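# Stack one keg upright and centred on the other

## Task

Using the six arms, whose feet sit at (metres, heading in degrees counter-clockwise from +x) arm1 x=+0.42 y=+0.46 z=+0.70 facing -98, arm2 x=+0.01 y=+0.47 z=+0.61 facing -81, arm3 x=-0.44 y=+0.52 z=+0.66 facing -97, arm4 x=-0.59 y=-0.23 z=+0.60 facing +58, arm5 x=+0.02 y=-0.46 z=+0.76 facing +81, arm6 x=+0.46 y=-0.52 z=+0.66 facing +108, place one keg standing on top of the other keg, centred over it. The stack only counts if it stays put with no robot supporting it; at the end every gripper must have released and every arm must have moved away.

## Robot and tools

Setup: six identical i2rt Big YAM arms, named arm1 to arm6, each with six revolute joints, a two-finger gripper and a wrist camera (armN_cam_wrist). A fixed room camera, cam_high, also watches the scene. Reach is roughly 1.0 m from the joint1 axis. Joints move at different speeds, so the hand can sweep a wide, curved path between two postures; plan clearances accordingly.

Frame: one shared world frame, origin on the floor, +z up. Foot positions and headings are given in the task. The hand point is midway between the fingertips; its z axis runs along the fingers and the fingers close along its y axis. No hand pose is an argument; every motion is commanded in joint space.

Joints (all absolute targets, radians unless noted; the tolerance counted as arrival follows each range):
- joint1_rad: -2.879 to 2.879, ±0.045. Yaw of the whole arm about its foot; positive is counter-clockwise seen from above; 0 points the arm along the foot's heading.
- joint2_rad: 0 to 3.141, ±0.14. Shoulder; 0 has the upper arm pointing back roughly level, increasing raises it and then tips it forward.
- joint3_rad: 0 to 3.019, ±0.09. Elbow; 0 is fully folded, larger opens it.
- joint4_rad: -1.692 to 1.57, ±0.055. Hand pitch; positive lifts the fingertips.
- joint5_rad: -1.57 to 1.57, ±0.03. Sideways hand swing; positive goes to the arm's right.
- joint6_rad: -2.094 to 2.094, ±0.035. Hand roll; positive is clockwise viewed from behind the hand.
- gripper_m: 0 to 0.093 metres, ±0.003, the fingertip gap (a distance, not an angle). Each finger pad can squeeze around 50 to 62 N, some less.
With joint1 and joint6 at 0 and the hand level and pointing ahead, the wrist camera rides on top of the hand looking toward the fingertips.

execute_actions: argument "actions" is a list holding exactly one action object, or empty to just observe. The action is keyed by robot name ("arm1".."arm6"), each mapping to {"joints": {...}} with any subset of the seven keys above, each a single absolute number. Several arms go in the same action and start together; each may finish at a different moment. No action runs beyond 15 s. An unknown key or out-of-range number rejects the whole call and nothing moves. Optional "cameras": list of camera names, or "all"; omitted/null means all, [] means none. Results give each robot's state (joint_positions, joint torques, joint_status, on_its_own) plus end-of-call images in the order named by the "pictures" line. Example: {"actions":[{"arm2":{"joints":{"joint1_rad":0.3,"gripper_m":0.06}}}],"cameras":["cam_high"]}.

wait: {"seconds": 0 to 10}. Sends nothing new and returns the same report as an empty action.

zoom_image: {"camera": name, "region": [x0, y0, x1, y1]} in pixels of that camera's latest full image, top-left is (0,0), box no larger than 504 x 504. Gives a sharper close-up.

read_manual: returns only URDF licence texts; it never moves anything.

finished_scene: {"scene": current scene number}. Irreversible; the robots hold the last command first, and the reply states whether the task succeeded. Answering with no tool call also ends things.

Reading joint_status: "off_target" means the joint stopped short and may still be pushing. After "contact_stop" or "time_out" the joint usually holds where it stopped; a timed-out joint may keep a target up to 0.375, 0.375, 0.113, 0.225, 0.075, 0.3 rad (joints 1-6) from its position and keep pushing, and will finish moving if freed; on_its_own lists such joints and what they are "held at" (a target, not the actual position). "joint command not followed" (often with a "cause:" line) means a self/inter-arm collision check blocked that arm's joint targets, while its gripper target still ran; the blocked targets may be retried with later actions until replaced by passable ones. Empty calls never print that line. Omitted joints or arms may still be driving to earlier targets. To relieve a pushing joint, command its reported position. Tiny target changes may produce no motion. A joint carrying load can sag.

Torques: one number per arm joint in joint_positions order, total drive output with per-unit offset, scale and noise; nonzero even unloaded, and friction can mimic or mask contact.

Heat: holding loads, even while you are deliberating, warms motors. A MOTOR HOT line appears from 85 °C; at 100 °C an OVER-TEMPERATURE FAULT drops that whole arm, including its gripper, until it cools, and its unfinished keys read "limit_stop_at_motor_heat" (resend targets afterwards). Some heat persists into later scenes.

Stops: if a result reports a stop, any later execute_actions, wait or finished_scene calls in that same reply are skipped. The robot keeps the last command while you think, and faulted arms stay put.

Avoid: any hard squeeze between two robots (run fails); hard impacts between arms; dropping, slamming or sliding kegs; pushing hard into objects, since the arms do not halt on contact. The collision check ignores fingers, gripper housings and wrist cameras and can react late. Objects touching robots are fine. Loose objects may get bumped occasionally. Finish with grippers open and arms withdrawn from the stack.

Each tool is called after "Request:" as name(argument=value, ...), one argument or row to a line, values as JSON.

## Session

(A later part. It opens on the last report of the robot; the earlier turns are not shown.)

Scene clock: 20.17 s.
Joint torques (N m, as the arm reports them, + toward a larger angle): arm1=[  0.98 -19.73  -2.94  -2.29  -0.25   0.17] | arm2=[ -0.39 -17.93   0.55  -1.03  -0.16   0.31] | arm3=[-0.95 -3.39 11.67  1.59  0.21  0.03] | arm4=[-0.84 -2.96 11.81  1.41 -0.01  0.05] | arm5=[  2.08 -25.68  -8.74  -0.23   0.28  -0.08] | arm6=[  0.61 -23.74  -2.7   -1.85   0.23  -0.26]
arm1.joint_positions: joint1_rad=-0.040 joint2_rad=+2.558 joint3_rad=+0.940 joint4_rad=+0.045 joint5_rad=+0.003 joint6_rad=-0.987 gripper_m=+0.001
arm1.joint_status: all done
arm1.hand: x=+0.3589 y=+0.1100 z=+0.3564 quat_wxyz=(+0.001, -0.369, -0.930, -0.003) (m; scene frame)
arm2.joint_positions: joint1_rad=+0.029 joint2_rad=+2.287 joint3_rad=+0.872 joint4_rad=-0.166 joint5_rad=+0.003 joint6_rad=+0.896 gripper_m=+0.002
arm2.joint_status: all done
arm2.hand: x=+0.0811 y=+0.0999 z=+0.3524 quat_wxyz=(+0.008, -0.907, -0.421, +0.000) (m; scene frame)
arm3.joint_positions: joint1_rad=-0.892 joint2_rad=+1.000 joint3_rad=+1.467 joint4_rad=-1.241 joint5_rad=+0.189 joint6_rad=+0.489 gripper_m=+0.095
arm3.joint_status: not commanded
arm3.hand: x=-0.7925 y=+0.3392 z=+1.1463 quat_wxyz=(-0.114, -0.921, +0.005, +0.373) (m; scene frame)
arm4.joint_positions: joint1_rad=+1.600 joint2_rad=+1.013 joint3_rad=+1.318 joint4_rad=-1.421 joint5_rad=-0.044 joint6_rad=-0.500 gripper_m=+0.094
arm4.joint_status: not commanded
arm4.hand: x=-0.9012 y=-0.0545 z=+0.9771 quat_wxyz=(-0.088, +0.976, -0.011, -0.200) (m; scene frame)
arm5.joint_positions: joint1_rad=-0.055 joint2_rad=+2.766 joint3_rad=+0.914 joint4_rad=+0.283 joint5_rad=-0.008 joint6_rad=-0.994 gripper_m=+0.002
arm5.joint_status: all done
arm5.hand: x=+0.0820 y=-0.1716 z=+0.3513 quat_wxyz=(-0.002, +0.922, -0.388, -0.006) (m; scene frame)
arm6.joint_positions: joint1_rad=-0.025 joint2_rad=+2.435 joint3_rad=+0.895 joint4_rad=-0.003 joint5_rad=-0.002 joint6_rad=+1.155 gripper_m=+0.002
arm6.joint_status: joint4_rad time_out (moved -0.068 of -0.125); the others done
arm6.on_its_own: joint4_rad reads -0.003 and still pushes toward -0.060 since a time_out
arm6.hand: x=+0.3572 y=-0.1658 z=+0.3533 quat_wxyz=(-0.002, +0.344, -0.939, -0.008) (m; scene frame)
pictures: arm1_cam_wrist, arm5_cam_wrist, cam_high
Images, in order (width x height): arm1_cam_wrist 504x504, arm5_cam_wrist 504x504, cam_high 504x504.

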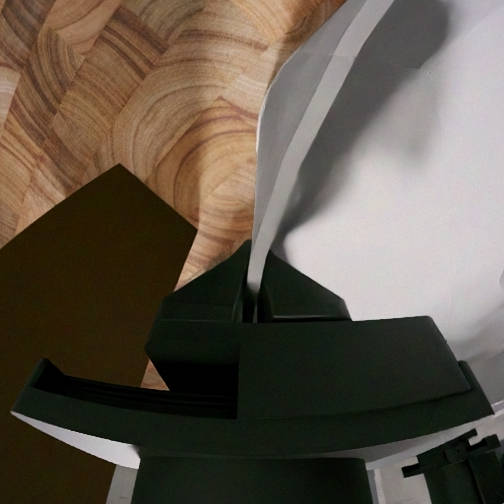

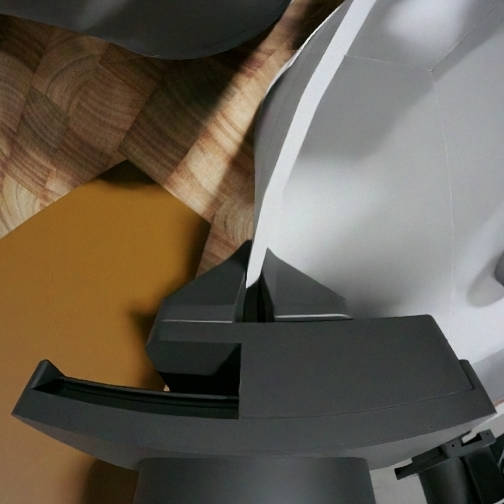

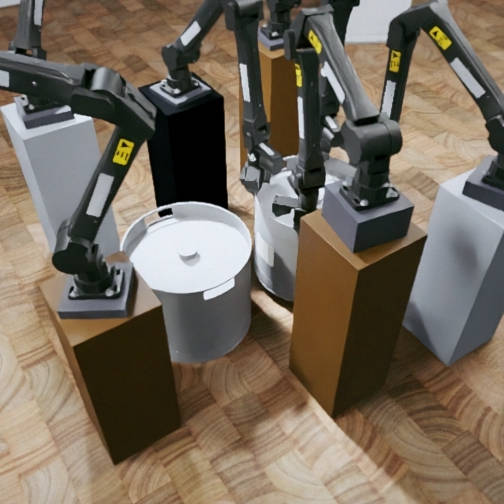

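Request:
execute_actions(
  actions=[
    {"arm1":{"joints":{"joint2_rad":2.152,"joint3_rad":0.82,"joint4_rad":-0.14}},"arm2":{"joints":{"joint2_rad":1.893,"joint3_rad":0.845,"joint4_rad":-0.396}},"arm5":{"joints":{"joint2_rad":2.37,"joint3_rad":0.685,"joint4_rad":0.168}},"arm6":{"joints":{"joint2_rad":2.03,"joint3_rad":0.8,"joint4_rad":-0.225}},"arm4":{"joints":{"joint1_rad":-0.4,"joint2_rad":1.643,"joint3_rad":0.91,"joint4_rad":-0.838,"joint5_rad":0,"joint6_rad":-0.96}}},
  ],
  cameras=["arm4_cam_wrist"],
)

Request:
execute_actions(
  actions=[
    {"arm1":{"joints":{"joint2_rad":1.752,"joint3_rad":0.783,"joint4_rad":-0.474}},"arm2":{"joints":{"joint2_rad":1.554,"joint3_rad":0.904,"joint4_rad":-0.765}},"arm5":{"joints":{"joint2_rad":1.893,"joint3_rad":0.565,"joint4_rad":-0.161}},"arm6":{"joints":{"joint2_rad":1.644,"joint3_rad":0.812,"joint4_rad":-0.59}},"arm4":{"joints":{"joint6_rad":0.61}}},
  ],
  cameras=["arm4_cam_wrist"],
)

Request:
execute_actions(
  actions=[
    {"arm1":{"joints":{"joint2_rad":1.428,"joint3_rad":0.89,"joint4_rad":-0.876}},"arm2":{"joints":{"joint2_rad":1.334,"joint3_rad":1.085,"joint4_rad":-1.145}},"arm5":{"joints":{"joint2_rad":1.422,"joint3_rad":0.62,"joint4_rad":-0.644}},"arm6":{"joints":{"joint2_rad":1.36,"joint3_rad":0.953,"joint4_rad":-0.99}},"arm4":{"joints":{"joint1_rad":1.4,"joint6_rad":1.3}}},
  ],
  cameras=["arm4_cam_wrist","cam_high"],
)

Scene clock: 26.03 s.
Joint torques (N m, as the arm reports them, + toward a larger angle): arm1=[  0.67 -20.3    2.37  -1.15  -0.27   0.16] | arm2=[ -0.29 -18.41   7.41   0.31  -0.26   0.34] | arm3=[-0.95 -3.39 11.66  1.59  0.21  0.03] | arm4=[-0.62 -7.59  8.01  0.5  -0.03 -0.05] | arm5=[  1.91 -24.18  -3.66   0.37   0.11  -0.11] | arm6=[  0.07 -22.98   3.64  -0.77   0.39  -0.28]
arm1.joint_positions: joint1_rad=-0.039 joint2_rad=+2.250 joint3_rad=+0.802 joint4_rad=-0.118 joint5_rad=+0.003 joint6_rad=-0.985 gripper_m=+0.001
arm1.joint_status: all done
arm1.hand: x=+0.3586 y=+0.1060 z=+0.4586 quat_wxyz=(+0.001, -0.369, -0.930, +0.001) (m; scene frame)
arm2.joint_positions: joint1_rad=+0.028 joint2_rad=+1.983 joint3_rad=+0.809 joint4_rad=-0.392 joint5_rad=+0.006 joint6_rad=+0.892 gripper_m=+0.002
arm2.joint_status: all done
arm2.hand: x=+0.0817 y=+0.0934 z=+0.4560 quat_wxyz=(+0.001, -0.907, -0.422, +0.003) (m; scene frame)
arm3.joint_positions: joint1_rad=-0.892 joint2_rad=+1.000 joint3_rad=+1.467 joint4_rad=-1.241 joint5_rad=+0.189 joint6_rad=+0.489 gripper_m=+0.095
arm3.joint_status: not commanded
arm3.hand: x=-0.7925 y=+0.3392 z=+1.1463 quat_wxyz=(-0.114, -0.921, +0.005, +0.373) (m; scene frame)
arm4.joint_positions: joint1_rad=-0.406 joint2_rad=+1.642 joint3_rad=+0.901 joint4_rad=-0.840 joint5_rad=+0.000 joint6_rad=-0.951 gripper_m=+0.094
arm4.joint_status: all done
arm4.hand: x=-0.2640 y=-0.0059 z=+0.6031 quat_wxyz=(+0.003, +0.701, -0.713, +0.007) (m; scene frame)
arm5.joint_positions: joint1_rad=-0.055 joint2_rad=+2.450 joint3_rad=+0.708 joint4_rad=+0.170 joint5_rad=-0.003 joint6_rad=-0.994 gripper_m=+0.002
arm5.joint_status: all done
arm5.hand: x=+0.0826 y=-0.1743 z=+0.4553 quat_wxyz=(+0.000, +0.922, -0.388, -0.004) (m; scene frame)
arm6.joint_positions: joint1_rad=-0.025 joint2_rad=+2.114 joint3_rad=+0.773 joint4_rad=-0.210 joint5_rad=-0.004 joint6_rad=+1.151 gripper_m=+0.002
arm6.joint_status: all done
arm6.hand: x=+0.3572 y=-0.1692 z=+0.4583 quat_wxyz=(-0.001, +0.346, -0.938, -0.004) (m; scene frame)
pictures: arm4_cam_wrist
Images, in order (width x height): arm4_cam_wrist 504x504.

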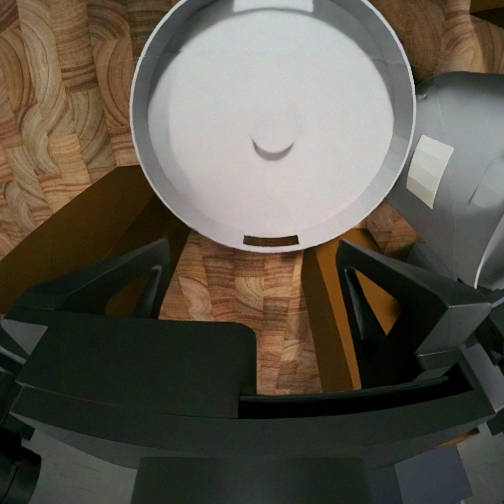

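Scene clock: 28.20 s.
Joint torques (N m, as the arm reports them, + toward a larger angle): arm1=[  0.77 -17.86   8.51  -0.82  -0.5    0.13] | arm2=[ -0.31 -15.14  14.94  -0.12  -0.24   0.33] | arm3=[-1.   -3.39 11.68  1.59  0.2   0.03] | arm4=[-0.61 -7.4   8.02  0.54  0.12  0.11] | arm5=[  1.9  -23.7    1.51  -0.39   0.25  -0.12] | arm6=[ -0.55 -19.53   8.78  -0.43   0.27  -0.16]
arm1.joint_positions: joint1_rad=-0.039 joint2_rad=+1.838 joint3_rad=+0.722 joint4_rad=-0.460 joint5_rad=+0.009 joint6_rad=-0.983 gripper_m=+0.001
arm1.joint_status: all done
arm1.hand: x=+0.3584 y=+0.1120 z=+0.5900 quat_wxyz=(+0.005, -0.370, -0.929, -0.004) (m; scene frame)
arm2.joint_positions: joint1_rad=+0.028 joint2_rad=+1.627 joint3_rad=+0.818 joint4_rad=-0.747 joint5_rad=+0.005 joint6_rad=+0.894 gripper_m=+0.002
arm2.joint_status: all done
arm2.hand: x=+0.0809 y=+0.0987 z=+0.5867 quat_wxyz=(-0.004, -0.907, -0.421, +0.004) (m; scene frame)
arm3.joint_positions: joint1_rad=-0.892 joint2_rad=+1.000 joint3_rad=+1.467 joint4_rad=-1.241 joint5_rad=+0.189 joint6_rad=+0.489 gripper_m=+0.095
arm3.joint_status: not commanded
arm3.hand: x=-0.7925 y=+0.3392 z=+1.1463 quat_wxyz=(-0.114, -0.921, +0.005, +0.373) (m; scene frame)
arm4.joint_positions: joint1_rad=-0.406 joint2_rad=+1.642 joint3_rad=+0.901 joint4_rad=-0.840 joint5_rad=+0.000 joint6_rad=+0.601 gripper_m=+0.094
arm4.joint_status: all done
arm4.hand: x=-0.2640 y=-0.0059 z=+0.6031 quat_wxyz=(-0.002, +0.001, -1.000, +0.007) (m; scene frame)
arm5.joint_positions: joint1_rad=-0.049 joint2_rad=+1.982 joint3_rad=+0.569 joint4_rad=-0.145 joint5_rad=-0.008 joint6_rad=-0.991 gripper_m=+0.002
arm5.joint_status: all done
arm5.hand: x=+0.0822 y=-0.1672 z=+0.5854 quat_wxyz=(-0.007, +0.922, -0.387, -0.007) (m; scene frame)
arm6.joint_positions: joint1_rad=-0.027 joint2_rad=+1.718 joint3_rad=+0.758 joint4_rad=-0.586 joint5_rad=-0.003 joint6_rad=+1.148 gripper_m=+0.002
arm6.joint_status: all done
arm6.hand: x=+0.3567 y=-0.1656 z=+0.5930 quat_wxyz=(-0.002, +0.346, -0.938, -0.007) (m; scene frame)
pictures: arm4_cam_wrist
Images, in order (width x height): arm4_cam_wrist 504x504.

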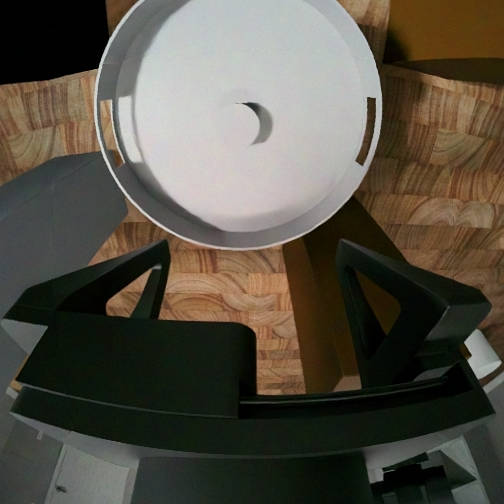

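Scene clock: 30.57 s.
Joint torques (N m, as the arm reports them, + toward a larger angle): arm1=[  0.63 -16.67  15.09  -2.94  -0.82   0.09] | arm2=[  0.18 -15.    18.66  -0.21   0.09   0.37] | arm3=[-0.93 -3.35 11.68  1.59  0.21  0.03] | arm4=[-1.34 -7.48  7.77  0.41  0.16  0.11] | arm5=[  2.63 -22.31  10.06  -1.03   0.31  -0.14] | arm6=[ -0.07 -16.    15.56  -0.92  -0.28  -0.19]
arm1.joint_positions: joint1_rad=-0.034 joint2_rad=+1.523 joint3_rad=+0.781 joint4_rad=-0.818 joint5_rad=+0.018 joint6_rad=-0.978 gripper_m=+0.001
arm1.joint_status: joint3_rad time_out (moved +0.059 of +0.168); joint4_rad time_out (moved -0.358 of -0.416); the others done
arm1.on_its_own: joint3_rad reads +0.781 and still pushes toward +0.890 since a time_out; joint4_rad reads -0.818 and still pushes toward -0.876 since a time_out
arm1.hand: x=+0.3582 y=+0.1097 z=+0.7094 quat_wxyz=(+0.007, -0.370, -0.929, +0.005) (m; scene frame)
arm2.joint_positions: joint1_rad=+0.022 joint2_rad=+1.417 joint3_rad=+0.983 joint4_rad=-1.125 joint5_rad=-0.003 joint6_rad=+0.890 gripper_m=+0.002
arm2.joint_status: joint3_rad time_out (moved +0.165 of +0.267); the others done
arm2.on_its_own: joint3_rad reads +0.983 and still pushes toward +1.085 since a time_out
arm2.hand: x=+0.0804 y=+0.0959 z=+0.7126 quat_wxyz=(-0.003, -0.908, -0.420, +0.000) (m; scene frame)
arm3.joint_positions: joint1_rad=-0.892 joint2_rad=+1.000 joint3_rad=+1.467 joint4_rad=-1.241 joint5_rad=+0.189 joint6_rad=+0.489 gripper_m=+0.095
arm3.joint_status: not commanded
arm3.hand: x=-0.7925 y=+0.3392 z=+1.1463 quat_wxyz=(-0.114, -0.921, +0.005, +0.373) (m; scene frame)
arm4.joint_positions: joint1_rad=+1.406 joint2_rad=+1.642 joint3_rad=+0.901 joint4_rad=-0.840 joint5_rad=+0.000 joint6_rad=+1.291 gripper_m=+0.094
arm4.joint_status: all done
arm4.hand: x=-0.8853 y=+0.0332 z=+0.5945 quat_wxyz=(-0.005, +0.533, -0.846, +0.012) (m; scene frame)
arm5.joint_positions: joint1_rad=-0.050 joint2_rad=+1.532 joint3_rad=+0.576 joint4_rad=-0.608 joint5_rad=-0.008 joint6_rad=-0.991 gripper_m=+0.002
arm5.joint_status: all done
arm5.hand: x=+0.0825 y=-0.1696 z=+0.7115 quat_wxyz=(-0.004, +0.922, -0.387, -0.007) (m; scene frame)
arm6.joint_positions: joint1_rad=-0.023 joint2_rad=+1.411 joint3_rad=+0.845 joint4_rad=-0.963 joint5_rad=+0.009 joint6_rad=+1.151 gripper_m=+0.002
arm6.joint_status: joint3_rad time_out (moved +0.086 of +0.195); the others done
arm6.on_its_own: joint3_rad reads +0.845 and still pushes toward +0.953 since a time_out
arm6.hand: x=+0.3589 y=-0.1726 z=+0.7212 quat_wxyz=(-0.008, +0.346, -0.938, -0.014) (m; scene frame)
pictures: arm4_cam_wrist, cam_high
joint command not followed: on one or more control steps a check withheld the commanded joint targets of the arm1 arm, and it was not sent them on those steps.
cause: the commanded joint targets would bring a part of the robot too close to another arm (this arm's wrist (the part past joint 4) and the other arm's wrist (the part past joint 4)); next, command targets that bring no part of the robot closer to that arm.
Images, in order (width x height): arm4_cam_wrist 504x504, cam_high 504x504.

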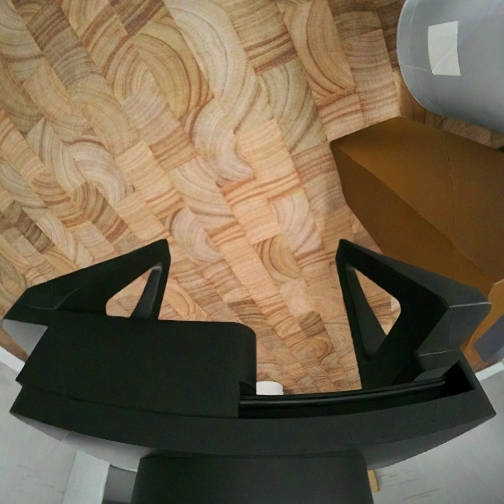

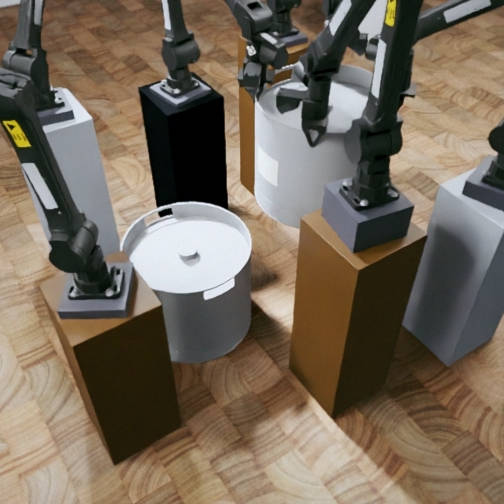

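Request:
execute_actions(
  actions=[
    {"arm1":{"joints":{"joint1_rad":-0.434,"joint2_rad":1.512,"joint3_rad":1.025,"joint4_rad":-0.896,"joint6_rad":-1.374}},"arm2":{"joints":{"joint1_rad":-0.384,"joint2_rad":1.3,"joint3_rad":1.07,"joint4_rad":-1.145,"joint6_rad":0.488}},"arm5":{"joints":{"joint1_rad":0.46,"joint2_rad":1.47,"joint3_rad":0.7,"joint4_rad":-0.655,"joint6_rad":-0.48}},"arm6":{"joints":{"joint1_rad":0.302,"joint2_rad":1.54,"joint3_rad":1.21,"joint4_rad":-1.03,"joint6_rad":1.465}}},
  ],
  cameras=["cam_high"],
)

Request:
execute_actions(
  actions=[
    {"arm1":{"joints":{"joint1_rad":-0.721,"joint2_rad":1.683,"joint3_rad":1.297,"joint4_rad":-0.969,"joint6_rad":-1.661}},"arm2":{"joints":{"joint1_rad":-0.762,"joint2_rad":1.41,"joint3_rad":1.2,"joint4_rad":-1.153,"joint6_rad":0.11}},"arm5":{"joints":{"joint1_rad":0.82,"joint2_rad":1.63,"joint3_rad":0.957,"joint4_rad":-0.723,"joint6_rad":-0.12}},"arm6":{"joints":{"joint1_rad":0.508,"joint2_rad":1.78,"joint3_rad":1.6,"joint4_rad":-1.14,"joint6_rad":1.67}}},
  ],
  cameras=["cam_high"],
)

Scene clock: 36.00 s.
Joint torques (N m, as the arm reports them, + toward a larger angle): arm1=[  1.05 -18.32  15.56  -2.71  -0.74   0.09] | arm2=[ -0.11 -15.26  18.86   0.05   0.04   0.22] | arm3=[-0.94 -3.37 11.67  1.59  0.21  0.03] | arm4=[-1.24 -7.63  7.79  0.46  0.16  0.1 ] | arm5=[  2.48 -21.81  12.82  -1.1    0.28   0.08] | arm6=[ -0.99 -20.63  16.01  -0.59   0.56  -0.17]
arm1.joint_positions: joint1_rad=-0.437 joint2_rad=+1.611 joint3_rad=+0.902 joint4_rad=-0.844 joint5_rad=+0.016 joint6_rad=-1.374 gripper_m=+0.002
arm1.joint_status: joint3_rad time_out (moved +0.121 of +0.244); the others done
arm1.on_its_own: joint3_rad reads +0.902 and still pushes toward +1.014 since a time_out
arm1.hand: x=+0.2026 y=+0.1255 z=+0.7127 quat_wxyz=(+0.009, -0.374, -0.928, +0.005) (m; scene frame)
arm2.joint_positions: joint1_rad=-0.395 joint2_rad=+1.393 joint3_rad=+0.967 joint4_rad=-1.132 joint5_rad=-0.002 joint6_rad=+0.471 gripper_m=+0.002
arm2.joint_status: joint3_rad time_out (moved -0.016 of +0.087); the others done
arm2.on_its_own: joint3_rad reads +0.967 and still pushes toward +1.070 since a time_out
arm2.hand: x=-0.0751 y=+0.1069 z=+0.7161 quat_wxyz=(-0.003, -0.907, -0.421, +0.003) (m; scene frame)
arm3.joint_positions: joint1_rad=-0.892 joint2_rad=+1.000 joint3_rad=+1.467 joint4_rad=-1.241 joint5_rad=+0.189 joint6_rad=+0.489 gripper_m=+0.095
arm3.joint_status: not commanded
arm3.hand: x=-0.7925 y=+0.3392 z=+1.1463 quat_wxyz=(-0.114, -0.921, +0.005, +0.373) (m; scene frame)
arm4.joint_positions: joint1_rad=+1.406 joint2_rad=+1.642 joint3_rad=+0.901 joint4_rad=-0.840 joint5_rad=+0.000 joint6_rad=+1.291 gripper_m=+0.094
arm4.joint_status: not commanded
arm4.hand: x=-0.8853 y=+0.0332 z=+0.5945 quat_wxyz=(-0.005, +0.533, -0.846, +0.012) (m; scene frame)
arm5.joint_positions: joint1_rad=+0.460 joint2_rad=+1.563 joint3_rad=+0.628 joint4_rad=-0.621 joint5_rad=-0.005 joint6_rad=-0.479 gripper_m=+0.002
arm5.joint_status: all done
arm5.hand: x=-0.0727 y=-0.1565 z=+0.7149 quat_wxyz=(-0.005, +0.922, -0.388, -0.009) (m; scene frame)
arm6.joint_positions: joint1_rad=+0.310 joint2_rad=+1.604 joint3_rad=+1.082 joint4_rad=-1.015 joint5_rad=-0.008 joint6_rad=+1.481 gripper_m=+0.002
arm6.joint_status: joint3_rad time_out (moved +0.237 of +0.365); the others done
arm6.on_its_own: joint3_rad reads +1.082 and still pushes toward +1.194 since a time_out
arm6.hand: x=+0.2016 y=-0.1609 z=+0.7256 quat_wxyz=(+0.006, +0.349, -0.937, -0.009) (m; scene frame)
pictures: cam_high
joint command not followed: on one or more control steps a check withheld the commanded joint targets of the arm1 arm, and it was not sent them on those steps.
cause: the commanded joint targets would bring a part of the robot too close to another arm (this arm's wrist (the part past joint 4) and the other arm's wrist (the part past joint 4)); next, command targets that bring no part of the robot closer to that arm.
Images, in order (width x height): cam_high 504x504.

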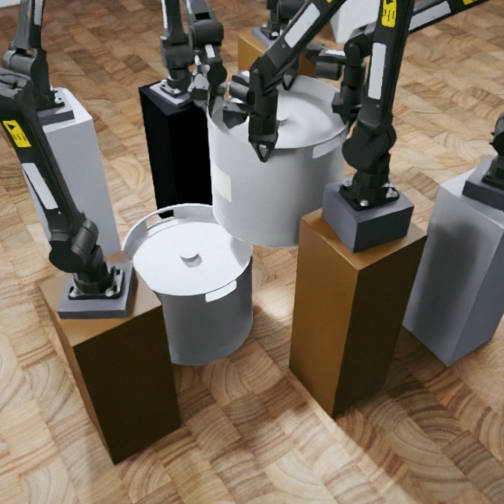

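not run: a stop came earlier in this reply.

Request:
execute_actions(
  actions=[
    {"arm1":{"joints":{"joint1_rad":-0.721,"joint2_rad":1.683,"joint3_rad":1.297,"joint4_rad":-0.96,"joint6_rad":-1.661}},"arm2":{"joints":{"joint1_rad":-0.762,"joint2_rad":1.41,"joint3_rad":1.2,"joint4_rad":-1.153,"joint6_rad":0.11}},"arm5":{"joints":{"joint1_rad":0.82,"joint2_rad":1.63,"joint3_rad":0.957,"joint4_rad":-0.723,"joint6_rad":-0.12}},"arm6":{"joints":{"joint1_rad":0.508,"joint2_rad":1.8,"joint3_rad":1.6,"joint4_rad":-1.14,"joint6_rad":1.67}}},
  ],
  cameras=["cam_high"],
)

Scene clock: 39.80 s.
Joint torques (N m, as the arm reports them, + toward a larger angle): arm1=[  2.74 -23.66  15.96  -1.53  -0.41   0.35] | arm2=[  0.2  -17.67  18.94  -0.21  -0.33   0.34] | arm3=[-0.93 -3.38 11.68  1.59  0.21  0.04] | arm4=[-1.46 -7.57  7.78  0.41  0.15  0.09] | arm5=[  1.65 -26.19  14.87  -1.29   0.29   0.2 ] | arm6=[ -1.68 -27.27  16.59  -0.61  -0.1   -0.15]
arm1.joint_positions: joint1_rad=-0.744 joint2_rad=+1.803 joint3_rad=+1.177 joint4_rad=-0.932 joint5_rad=+0.007 joint6_rad=-1.683 gripper_m=+0.002
arm1.joint_status: joint3_rad time_out (moved +0.276 of +0.395); the others done
arm1.on_its_own: joint3_rad reads +1.177 and still pushes toward +1.290 since a time_out
arm1.hand: x=+0.0444 y=+0.1487 z=+0.7148 quat_wxyz=(+0.006, -0.372, -0.928, +0.003) (m; scene frame)
arm2.joint_positions: joint1_rad=-0.777 joint2_rad=+1.510 joint3_rad=+1.096 joint4_rad=-1.131 joint5_rad=+0.006 joint6_rad=+0.082 gripper_m=+0.002
arm2.joint_status: joint3_rad time_out (moved +0.130 of +0.233); the others done
arm2.on_its_own: joint3_rad reads +1.096 and still pushes toward +1.200 since a time_out
arm2.hand: x=-0.2343 y=+0.1245 z=+0.7181 quat_wxyz=(-0.001, -0.906, -0.424, +0.013) (m; scene frame)
arm3.joint_positions: joint1_rad=-0.892 joint2_rad=+1.000 joint3_rad=+1.467 joint4_rad=-1.241 joint5_rad=+0.189 joint6_rad=+0.489 gripper_m=+0.095
arm3.joint_status: not commanded
arm3.hand: x=-0.7925 y=+0.3392 z=+1.1463 quat_wxyz=(-0.114, -0.921, +0.005, +0.373) (m; scene frame)
arm4.joint_positions: joint1_rad=+1.406 joint2_rad=+1.642 joint3_rad=+0.901 joint4_rad=-0.840 joint5_rad=+0.000 joint6_rad=+1.291 gripper_m=+0.094
arm4.joint_status: not commanded
arm4.hand: x=-0.8853 y=+0.0332 z=+0.5945 quat_wxyz=(-0.005, +0.533, -0.846, +0.012) (m; scene frame)
arm5.joint_positions: joint1_rad=+0.826 joint2_rad=+1.733 joint3_rad=+0.872 joint4_rad=-0.681 joint5_rad=-0.006 joint6_rad=-0.133 gripper_m=+0.002
arm5.joint_status: all done
arm5.hand: x=-0.2294 y=-0.1394 z=+0.7168 quat_wxyz=(-0.006, +0.925, -0.379, -0.016) (m; scene frame)
arm6.joint_positions: joint1_rad=+0.523 joint2_rad=+1.882 joint3_rad=+1.471 joint4_rad=-1.124 joint5_rad=+0.005 joint6_rad=+1.684 gripper_m=+0.002
arm6.joint_status: joint3_rad time_out (moved +0.389 of +0.518); the others done
arm6.on_its_own: joint3_rad reads +1.471 and still pushes toward +1.583 since a time_out
arm6.hand: x=+0.0444 y=-0.1413 z=+0.7255 quat_wxyz=(+0.004, +0.353, -0.936, -0.011) (m; scene frame)
pictures: cam_high
joint command not followed: on one or more control steps a check withheld the commanded joint targets of the arm5 arm, and it was not sent them on those steps.
cause: the commanded joint targets would bring a part of the robot too close to another arm (this arm's wrist (the part past joint 4) and the other arm's wrist (the part past joint 4)); next, command targets that bring no part of the robot closer to that arm.
Images, in order (width x height): cam_high 504x504.

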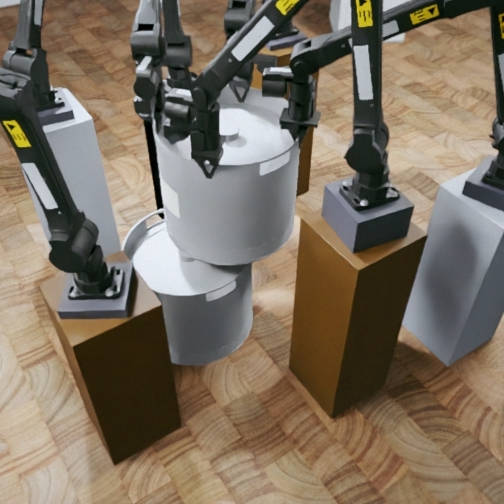

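Request:
execute_actions(
  actions=[
    {"arm1":{"joints":{"joint1_rad":-0.925,"joint2_rad":1.9,"joint3_rad":1.7,"joint4_rad":-1.11,"joint6_rad":-1.86}},"arm2":{"joints":{"joint1_rad":-1.025,"joint2_rad":1.61,"joint3_rad":1.48,"joint4_rad":-1.208,"joint6_rad":-0.16}},"arm5":{"joints":{"joint1_rad":1.025,"joint2_rad":1.836,"joint3_rad":1.347,"joint4_rad":-0.866,"joint6_rad":0.085}},"arm6":{"joints":{"joint1_rad":0.652,"joint2_rad":2.11,"joint3_rad":2.17,"joint4_rad":-1.365,"joint6_rad":1.815}},"arm4":{"joints":{"joint1_rad":1.0,"joint2_rad":2.2,"joint4_rad":0.6,"joint5_rad":1.5,"joint6_rad":-0.7}}},
  ],
)

Scene clock: 44.80 s.
Joint torques (N m, as the arm reports them, + toward a larger angle): arm1=[  1.55 -30.15  16.75  -2.1    0.4    0.29] | arm2=[  0.14 -23.11  19.93  -0.49  -0.42   0.22] | arm3=[-1.   -3.38 11.67  1.6   0.21  0.03] | arm4=[ -0.67 -10.61   4.14   2.09   0.62   0.03] | arm5=[  2.22 -36.64  15.96  -0.82   0.01   0.01] | arm6=[ -1.04 -34.6   17.03  -1.41  -0.06  -0.08]
arm1.joint_positions: joint1_rad=-0.936 joint2_rad=+2.053 joint3_rad=+1.573 joint4_rad=-1.071 joint5_rad=-0.014 joint6_rad=-1.878 gripper_m=+0.002
arm1.joint_status: joint2_rad time_out (moved +0.251 of +0.097); joint3_rad time_out (moved +0.396 of +0.523); the others done
arm1.on_its_own: joint2_rad reads +2.053 and still pushes toward +1.900 since a time_out; joint3_rad reads +1.573 and still pushes toward +1.686 since a time_out
arm1.hand: x=-0.1056 y=+0.1679 z=+0.7130 quat_wxyz=(+0.001, -0.371, -0.929, +0.010) (m; scene frame)
arm2.joint_positions: joint1_rad=-1.040 joint2_rad=+1.738 joint3_rad=+1.367 joint4_rad=-1.178 joint5_rad=+0.007 joint6_rad=-0.177 gripper_m=+0.002
arm2.joint_status: joint3_rad time_out (moved +0.272 of +0.384); the others done
arm2.on_its_own: joint3_rad reads +1.367 and still pushes toward +1.480 since a time_out
arm2.hand: x=-0.3850 y=+0.1419 z=+0.7136 quat_wxyz=(+0.003, -0.906, -0.422, +0.011) (m; scene frame)
arm3.joint_positions: joint1_rad=-0.892 joint2_rad=+1.000 joint3_rad=+1.467 joint4_rad=-1.241 joint5_rad=+0.189 joint6_rad=+0.489 gripper_m=+0.095
arm3.joint_status: not commanded
arm3.hand: x=-0.7925 y=+0.3392 z=+1.1463 quat_wxyz=(-0.114, -0.921, +0.005, +0.373) (m; scene frame)
arm4.joint_positions: joint1_rad=+0.995 joint2_rad=+2.196 joint3_rad=+0.903 joint4_rad=+0.588 joint5_rad=+1.497 joint6_rad=-0.691 gripper_m=+0.094
arm4.joint_status: all done
arm4.hand: x=-0.6306 y=+0.2677 z=+0.5703 quat_wxyz=(-0.621, +0.586, -0.420, +0.308) (m; scene frame)
arm5.joint_positions: joint1_rad=+1.040 joint2_rad=+1.982 joint3_rad=+1.259 joint4_rad=-0.837 joint5_rad=+0.000 joint6_rad=+0.085 gripper_m=+0.002
arm5.joint_status: joint2_rad time_out (moved +0.249 of +0.103); the others done
arm5.on_its_own: joint2_rad reads +1.982 and still pushes toward +1.836 since a time_out
arm5.hand: x=-0.3821 y=-0.1228 z=+0.7114 quat_wxyz=(-0.003, +0.924, -0.381, -0.007) (m; scene frame)
arm6.joint_positions: joint1_rad=+0.655 joint2_rad=+2.222 joint3_rad=+2.025 joint4_rad=-1.335 joint5_rad=+0.003 joint6_rad=+1.818 gripper_m=+0.002
arm6.joint_status: joint3_rad time_out (moved +0.554 of +0.699); the others done
arm6.on_its_own: joint3_rad reads +2.025 and still pushes toward +2.137 since a time_out
arm6.hand: x=-0.1070 y=-0.1267 z=+0.7224 quat_wxyz=(+0.008, +0.352, -0.936, -0.011) (m; scene frame)
pictures: arm1_cam_wrist, arm2_cam_wrist, arm3_cam_wrist, arm4_cam_wrist, arm5_cam_wrist, arm6_cam_wrist, cam_high
Images, in order (width x height): arm1_cam_wrist 504x504, arm2_cam_wrist 504x504, arm3_cam_wrist 504x504, arm4_cam_wrist 504x504, arm5_cam_wrist 504x504, arm6_cam_wrist 504x504, cam_high 504x504.

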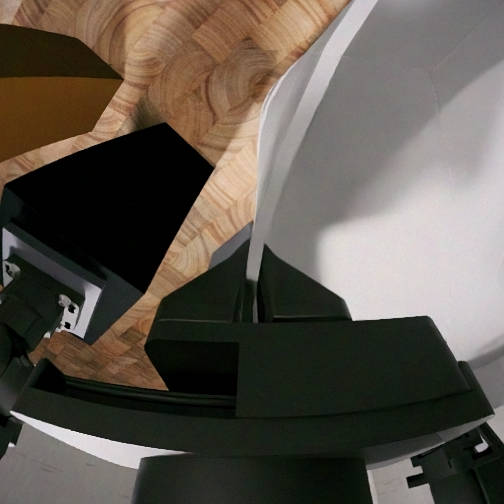

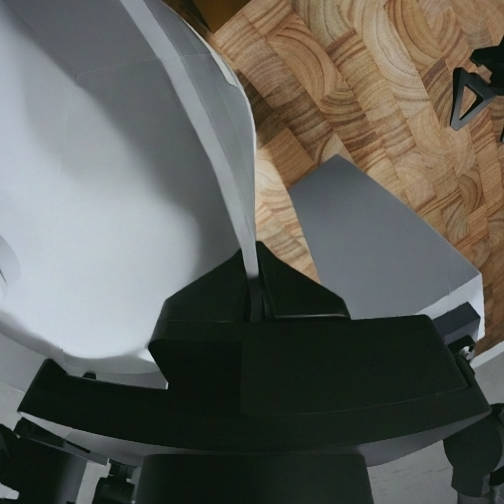

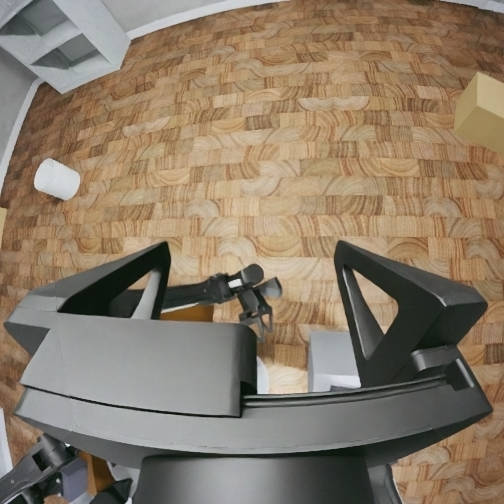

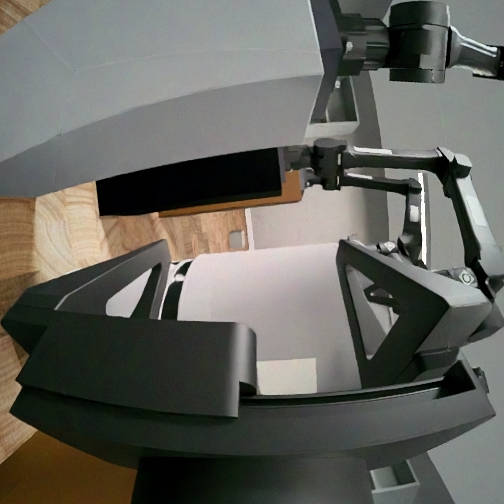

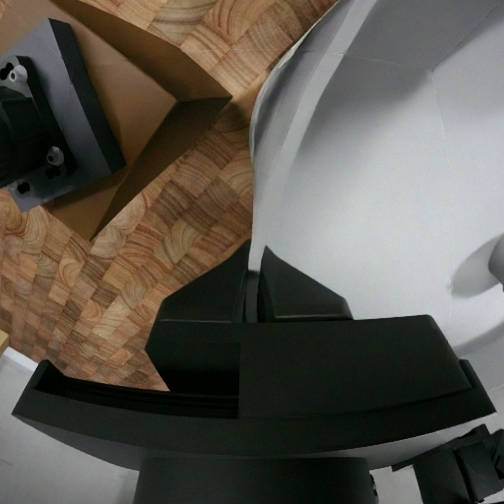

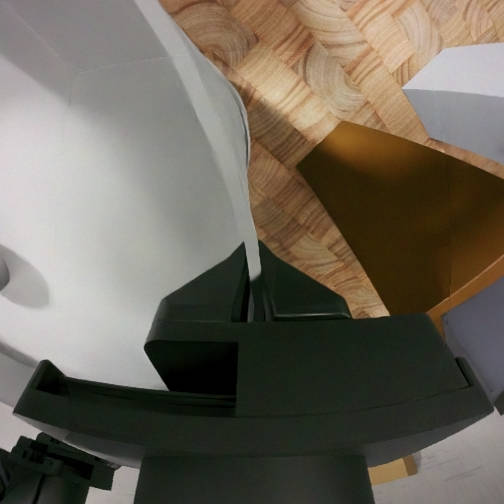

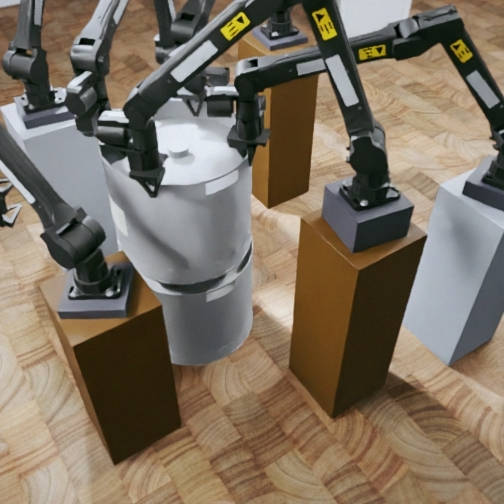

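Request:
execute_actions(
  actions=[
    {"arm1":{"joints":{"joint1_rad":-0.915,"joint2_rad":1.943,"joint3_rad":1.656,"joint4_rad":-1.03}},"arm2":{"joints":{"joint1_rad":-1.015,"joint2_rad":1.644,"joint3_rad":1.428,"joint4_rad":-1.122}},"arm5":{"joints":{"joint1_rad":1.035,"joint2_rad":1.897,"joint3_rad":1.331,"joint4_rad":-0.789}},"arm6":{"joints":{"joint1_rad":0.662,"joint2_rad":2.14,"joint3_rad":2.087,"joint4_rad":-1.285}},"arm4":{"joints":{"joint6_rad":1.6}}},
  ],
  cameras=["arm4_cam_wrist","cam_high"],
)

Request:
zoom_image(
  camera="cam_high",
  region=[90,200,290,380],
)

Scene clock: 49.87 s.
Joint torques (N m, as the arm reports them, + toward a larger angle): arm1=[  2.54 -29.09  14.67  -0.09   0.1    0.24] | arm2=[  1.18 -22.04  17.85   0.53  -0.84   0.19] | arm3=[-0.94 -3.41 11.68  1.59  0.21  0.03] | arm4=[ -0.67 -10.68   4.1    2.05   0.62   0.02] | arm5=[  2.44 -35.74  14.26   0.2   -0.02  -0.06] | arm6=[  1.45 -34.61  13.25   0.34  -0.05  -0.1 ]
arm1.joint_positions: joint1_rad=-0.936 joint2_rad=+2.079 joint3_rad=+1.568 joint4_rad=-1.032 joint5_rad=-0.006 joint6_rad=-1.874 gripper_m=+0.001
arm1.joint_status: all done
arm1.hand: x=-0.1098 y=+0.1672 z=+0.6964 quat_wxyz=(+0.006, -0.373, -0.928, +0.011) (m; scene frame)
arm2.joint_positions: joint1_rad=-1.042 joint2_rad=+1.754 joint3_rad=+1.337 joint4_rad=-1.123 joint5_rad=+0.017 joint6_rad=-0.173 gripper_m=+0.002
arm2.joint_status: joint3_rad off_target (ended at +1.337, target +1.428); the others done
arm2.on_its_own: joint3_rad reads +1.337 and still pushes toward +1.428 since a time_out
arm2.hand: x=-0.3877 y=+0.1433 z=+0.6954 quat_wxyz=(+0.007, -0.908, -0.419, +0.017) (m; scene frame)
arm3.joint_positions: joint1_rad=-0.892 joint2_rad=+1.000 joint3_rad=+1.467 joint4_rad=-1.241 joint5_rad=+0.189 joint6_rad=+0.489 gripper_m=+0.095
arm3.joint_status: not commanded
arm3.hand: x=-0.7925 y=+0.3392 z=+1.1463 quat_wxyz=(-0.114, -0.921, +0.005, +0.373) (m; scene frame)
arm4.joint_positions: joint1_rad=+0.995 joint2_rad=+2.196 joint3_rad=+0.903 joint4_rad=+0.588 joint5_rad=+1.498 joint6_rad=-0.107 gripper_m=+0.094
arm4.joint_status: joint6_rad time_out (moved +0.584 of +2.291)
arm4.on_its_own: joint6_rad is held at -0.116, not at your +1.600, since a time_out
arm4.hand: x=-0.6306 y=+0.2677 z=+0.5703 quat_wxyz=(-0.683, +0.440, -0.571, +0.116) (m; scene frame)
arm5.joint_positions: joint1_rad=+1.043 joint2_rad=+2.023 joint3_rad=+1.259 joint4_rad=-0.785 joint5_rad=+0.001 joint6_rad=+0.093 gripper_m=+0.002
arm5.joint_status: all done
arm5.hand: x=-0.3870 y=-0.1206 z=+0.6910 quat_wxyz=(-0.005, +0.924, -0.383, -0.012) (m; scene frame)
arm6.joint_positions: joint1_rad=+0.658 joint2_rad=+2.250 joint3_rad=+2.022 joint4_rad=-1.299 joint5_rad=+0.005 joint6_rad=+1.826 gripper_m=+0.003
arm6.joint_status: all done
arm6.hand: x=-0.1130 y=-0.1253 z=+0.7028 quat_wxyz=(+0.009, +0.349, -0.937, -0.013) (m; scene frame)
pictures: arm4_cam_wrist, cam_high
joint command not followed: on one or more control steps a check withheld the commanded joint targets of the arm4 arm, and it was not sent them on those steps.
cause: the commanded joint targets would bring two parts of the arm too close to each other (its wrist (the part past joint 4) and its wrist camera); next, command targets that bring no two parts of the arm closer together.
Images, in order (width x height): arm4_cam_wrist 504x504, cam_high 504x504.

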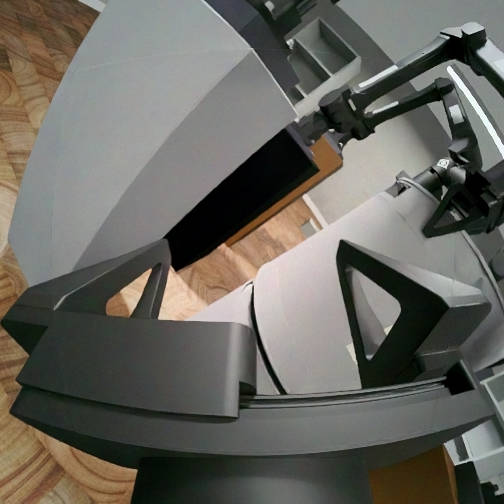

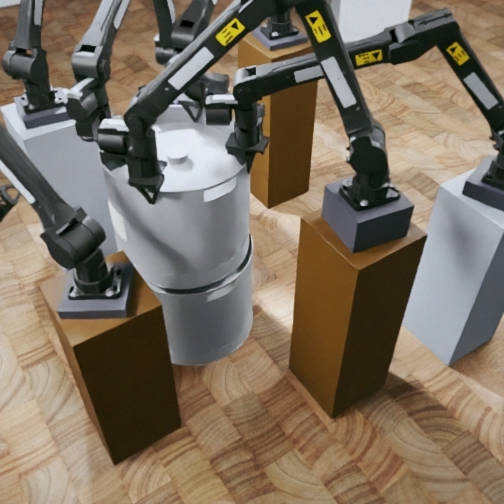

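Region (90, 200, 290, 380) of cam_high's 504x504 image, scaled by 2.520, with more detail than that image has; it fills the top 454 rows of this view, and the rest is white.

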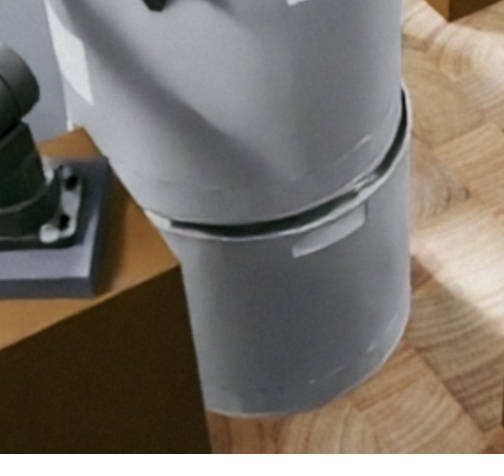

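Request:
execute_actions(
  actions=[
    {"arm1":{"joints":{"joint1_rad":-0.90,"joint2_rad":1.96,"joint3_rad":1.60,"joint4_rad":-1.02}},"arm2":{"joints":{"joint1_rad":-0.995,"joint2_rad":1.66,"joint3_rad":1.375,"joint4_rad":-1.11}},"arm5":{"joints":{"joint1_rad":1.04,"joint2_rad":1.91,"joint3_rad":1.27,"joint4_rad":-0.775}},"arm6":{"joints":{"joint1_rad":0.665,"joint2_rad":2.14,"joint3_rad":2.0,"joint4_rad":-1.25}}},
  ],
  cameras=["arm4_cam_wrist","cam_high","arm2_cam_wrist","arm6_cam_wrist"],
)

Request:
zoom_image(
  camera="cam_high",
  region=[90,200,290,380],
)

Scene clock: 51.70 s.
Joint torques (N m, as the arm reports them, + toward a larger angle): arm1=[  2.89 -28.28  12.32  -1.14  -0.08   0.13] | arm2=[  2.   -20.87  15.43  -0.01  -0.92   0.08] | arm3=[-0.98 -3.36 11.67  1.6   0.21  0.03] | arm4=[ -0.6  -10.67   4.15   2.02   0.62   0.01] | arm5=[  3.01 -35.11  10.22  -0.63  -0.22  -0.04] | arm6=[  0.67 -34.81   9.92  -0.03  -0.26  -0.12]
arm1.joint_positions: joint1_rad=-0.926 joint2_rad=+2.085 joint3_rad=+1.540 joint4_rad=-1.000 joint5_rad=-0.001 joint6_rad=-1.863 gripper_m=+0.001
arm1.joint_status: all done
arm1.hand: x=-0.1030 y=+0.1654 z=+0.6839 quat_wxyz=(+0.007, -0.373, -0.928, +0.009) (m; scene frame)
arm2.joint_positions: joint1_rad=-1.033 joint2_rad=+1.755 joint3_rad=+1.308 joint4_rad=-1.094 joint5_rad=+0.019 joint6_rad=-0.162 gripper_m=+0.002
arm2.joint_status: all done
arm2.hand: x=-0.3815 y=+0.1432 z=+0.6847 quat_wxyz=(+0.008, -0.908, -0.418, +0.017) (m; scene frame)
arm3.joint_positions: joint1_rad=-0.892 joint2_rad=+1.000 joint3_rad=+1.467 joint4_rad=-1.241 joint5_rad=+0.189 joint6_rad=+0.489 gripper_m=+0.095
arm3.joint_status: not commanded
arm3.hand: x=-0.7925 y=+0.3392 z=+1.1463 quat_wxyz=(-0.114, -0.921, +0.005, +0.373) (m; scene frame)
arm4.joint_positions: joint1_rad=+0.995 joint2_rad=+2.196 joint3_rad=+0.903 joint4_rad=+0.588 joint5_rad=+1.498 joint6_rad=-0.107 gripper_m=+0.094
arm4.joint_status: not commanded
arm4.on_its_own: joint6_rad is held at -0.116, not at your +1.600, since a time_out
arm4.hand: x=-0.6306 y=+0.2677 z=+0.5703 quat_wxyz=(-0.683, +0.440, -0.571, +0.116) (m; scene frame)
arm5.joint_positions: joint1_rad=+1.040 joint2_rad=+2.036 joint3_rad=+1.238 joint4_rad=-0.752 joint5_rad=+0.006 joint6_rad=+0.094 gripper_m=+0.002
arm5.joint_status: all done
arm5.hand: x=-0.3815 y=-0.1223 z=+0.6786 quat_wxyz=(-0.007, +0.923, -0.385, -0.011) (m; scene frame)
arm6.joint_positions: joint1_rad=+0.658 joint2_rad=+2.247 joint3_rad=+1.973 joint4_rad=-1.256 joint5_rad=+0.010 joint6_rad=+1.829 gripper_m=+0.003
arm6.joint_status: all done
arm6.hand: x=-0.1077 y=-0.1279 z=+0.6869 quat_wxyz=(+0.006, +0.348, -0.937, -0.014) (m; scene frame)
pictures: arm2_cam_wrist, arm4_cam_wrist, arm6_cam_wrist, cam_high
Images, in order (width x height): arm2_cam_wrist 504x504, arm4_cam_wrist 504x504, arm6_cam_wrist 504x504, cam_high 504x504.

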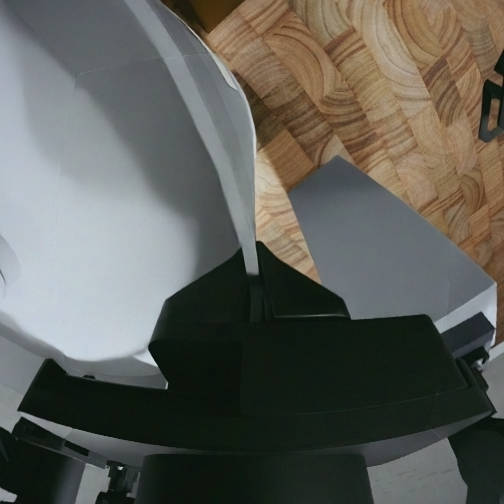

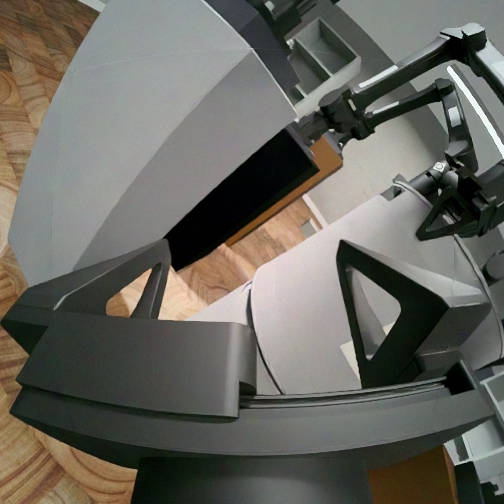

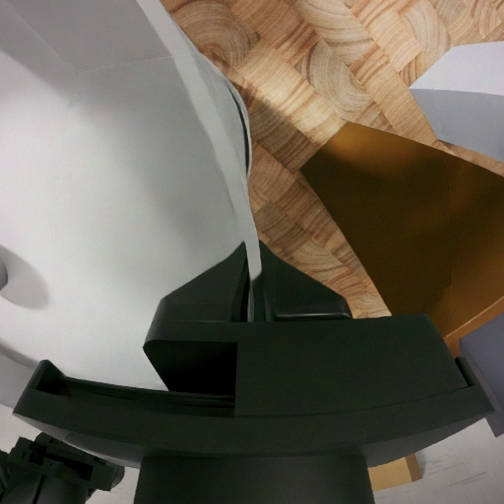

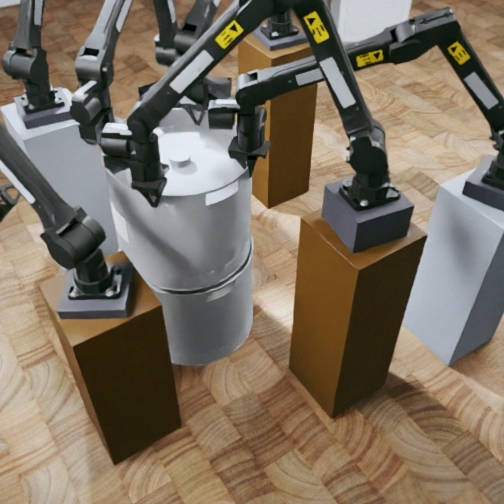

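Region (90, 200, 290, 380) of cam_high's 504x504 image, scaled by 2.520, with more detail than that image has; it fills the top 454 rows of this view, and the rest is white.

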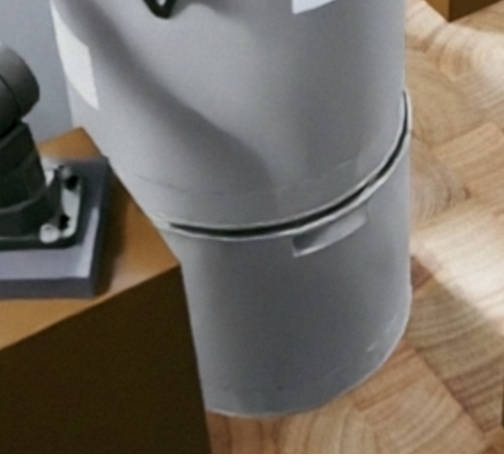

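Request:
execute_actions(
  actions=[
    {"arm1":{"joints":{"joint1_rad":-0.875,"joint4_rad":-1.03}},"arm2":{"joints":{"joint1_rad":-0.965,"joint4_rad":-1.12}},"arm5":{"joints":{"joint2_rad":1.885,"joint3_rad":1.225,"joint4_rad":-0.78}},"arm6":{"joints":{"joint2_rad":2.105,"joint3_rad":1.93,"joint4_rad":-1.25}}},
  ],
  cameras=["arm1_cam_wrist","arm5_cam_wrist","cam_high","arm2_cam_wrist","arm6_cam_wrist"],
)

Request:
zoom_image(
  camera="cam_high",
  region=[90,200,290,380],
)

Scene clock: 54.30 s.
Joint torques (N m, as the arm reports them, + toward a larger angle): arm1=[  4.12 -28.53  12.28  -1.51  -0.34   0.16] | arm2=[  3.4  -20.96  15.4   -0.33  -1.24   0.08] | arm3=[-0.95 -3.36 11.67  1.59  0.21  0.03] | arm4=[ -0.64 -10.61   4.1    2.08   0.62   0.02] | arm5=[  2.65 -35.56   8.42  -0.8   -0.22   0.1 ] | arm6=[  0.69 -35.39   8.17  -1.62  -0.4   -0.07]
arm1.joint_positions: joint1_rad=-0.921 joint2_rad=+2.084 joint3_rad=+1.540 joint4_rad=-1.001 joint5_rad=+0.005 joint6_rad=-1.865 gripper_m=+0.001
arm1.joint_status: joint1_rad time_out (moved +0.006 of +0.051); the others done
arm1.on_its_own: joint1_rad reads -0.921 and still pushes toward -0.875 since a time_out
arm1.hand: x=-0.1018 y=+0.1634 z=+0.6844 quat_wxyz=(+0.010, -0.370, -0.929, +0.007) (m; scene frame)
arm2.joint_positions: joint1_rad=-1.020 joint2_rad=+1.755 joint3_rad=+1.311 joint4_rad=-1.093 joint5_rad=+0.027 joint6_rad=-0.161 gripper_m=+0.002
arm2.joint_status: joint1_rad time_out (moved +0.013 of +0.068); the others done
arm2.on_its_own: joint1_rad reads -1.020 and still pushes toward -0.965 since a time_out
arm2.hand: x=-0.3792 y=+0.1381 z=+0.6858 quat_wxyz=(+0.011, -0.905, -0.424, +0.020) (m; scene frame)
arm3.joint_positions: joint1_rad=-0.892 joint2_rad=+1.000 joint3_rad=+1.467 joint4_rad=-1.241 joint5_rad=+0.189 joint6_rad=+0.489 gripper_m=+0.095
arm3.joint_status: not commanded
arm3.hand: x=-0.7925 y=+0.3392 z=+1.1463 quat_wxyz=(-0.114, -0.921, +0.005, +0.373) (m; scene frame)
arm4.joint_positions: joint1_rad=+0.995 joint2_rad=+2.196 joint3_rad=+0.903 joint4_rad=+0.588 joint5_rad=+1.498 joint6_rad=-0.107 gripper_m=+0.094
arm4.joint_status: not commanded
arm4.on_its_own: joint6_rad is held at -0.116, not at your +1.600, since a time_out
arm4.hand: x=-0.6306 y=+0.2677 z=+0.5703 quat_wxyz=(-0.683, +0.440, -0.571, +0.116) (m; scene frame)
arm5.joint_positions: joint1_rad=+1.043 joint2_rad=+2.020 joint3_rad=+1.215 joint4_rad=-0.746 joint5_rad=+0.005 joint6_rad=+0.088 gripper_m=+0.002
arm5.joint_status: all done
arm5.hand: x=-0.3766 y=-0.1282 z=+0.6802 quat_wxyz=(-0.007, +0.924, -0.381, -0.010) (m; scene frame)
arm6.joint_positions: joint1_rad=+0.658 joint2_rad=+2.219 joint3_rad=+1.922 joint4_rad=-1.214 joint5_rad=+0.011 joint6_rad=+1.823 gripper_m=+0.002
arm6.joint_status: all done
arm6.hand: x=-0.1034 y=-0.1305 z=+0.6863 quat_wxyz=(+0.010, +0.351, -0.936, -0.022) (m; scene frame)
pictures: arm1_cam_wrist, arm2_cam_wrist, arm5_cam_wrist, arm6_cam_wrist, cam_high
Images, in order (width x height): arm1_cam_wrist 504x504, arm2_cam_wrist 504x504, arm5_cam_wrist 504x504, arm6_cam_wrist 504x504, cam_high 504x504.

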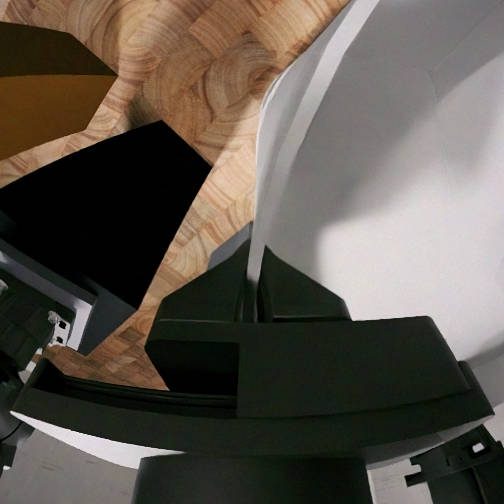

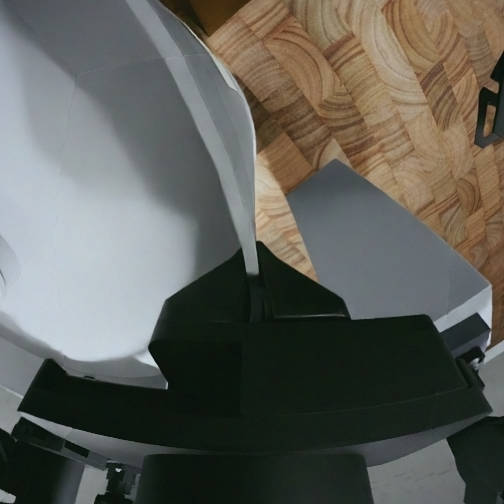

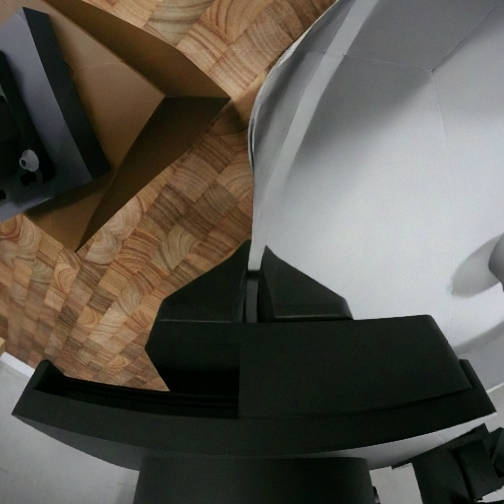

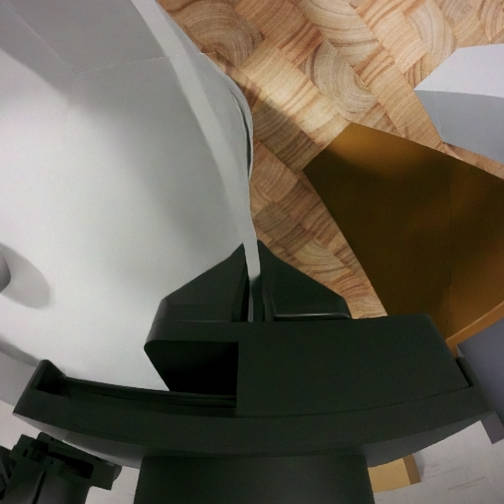

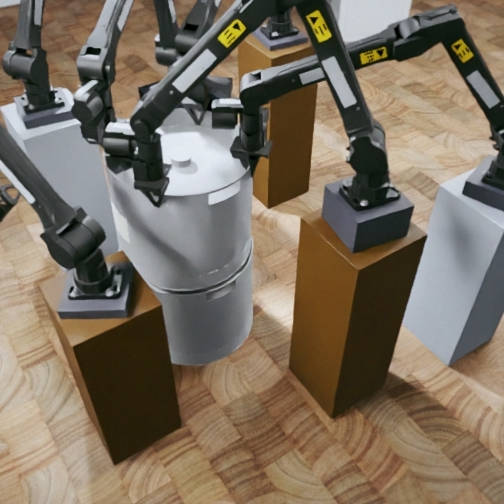

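Region (90, 200, 290, 380) of cam_high's 504x504 image, scaled by 2.520, with more detail than that image has; it fills the top 454 rows of this view, and the rest is white.

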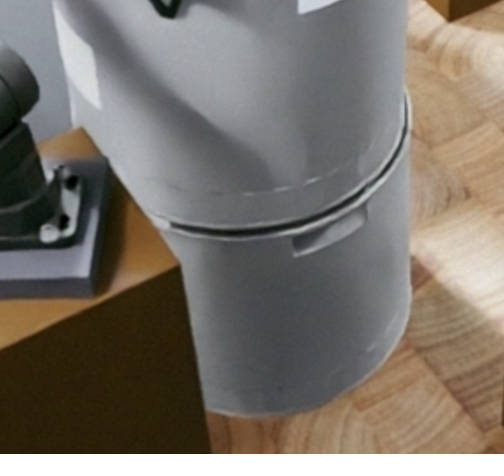

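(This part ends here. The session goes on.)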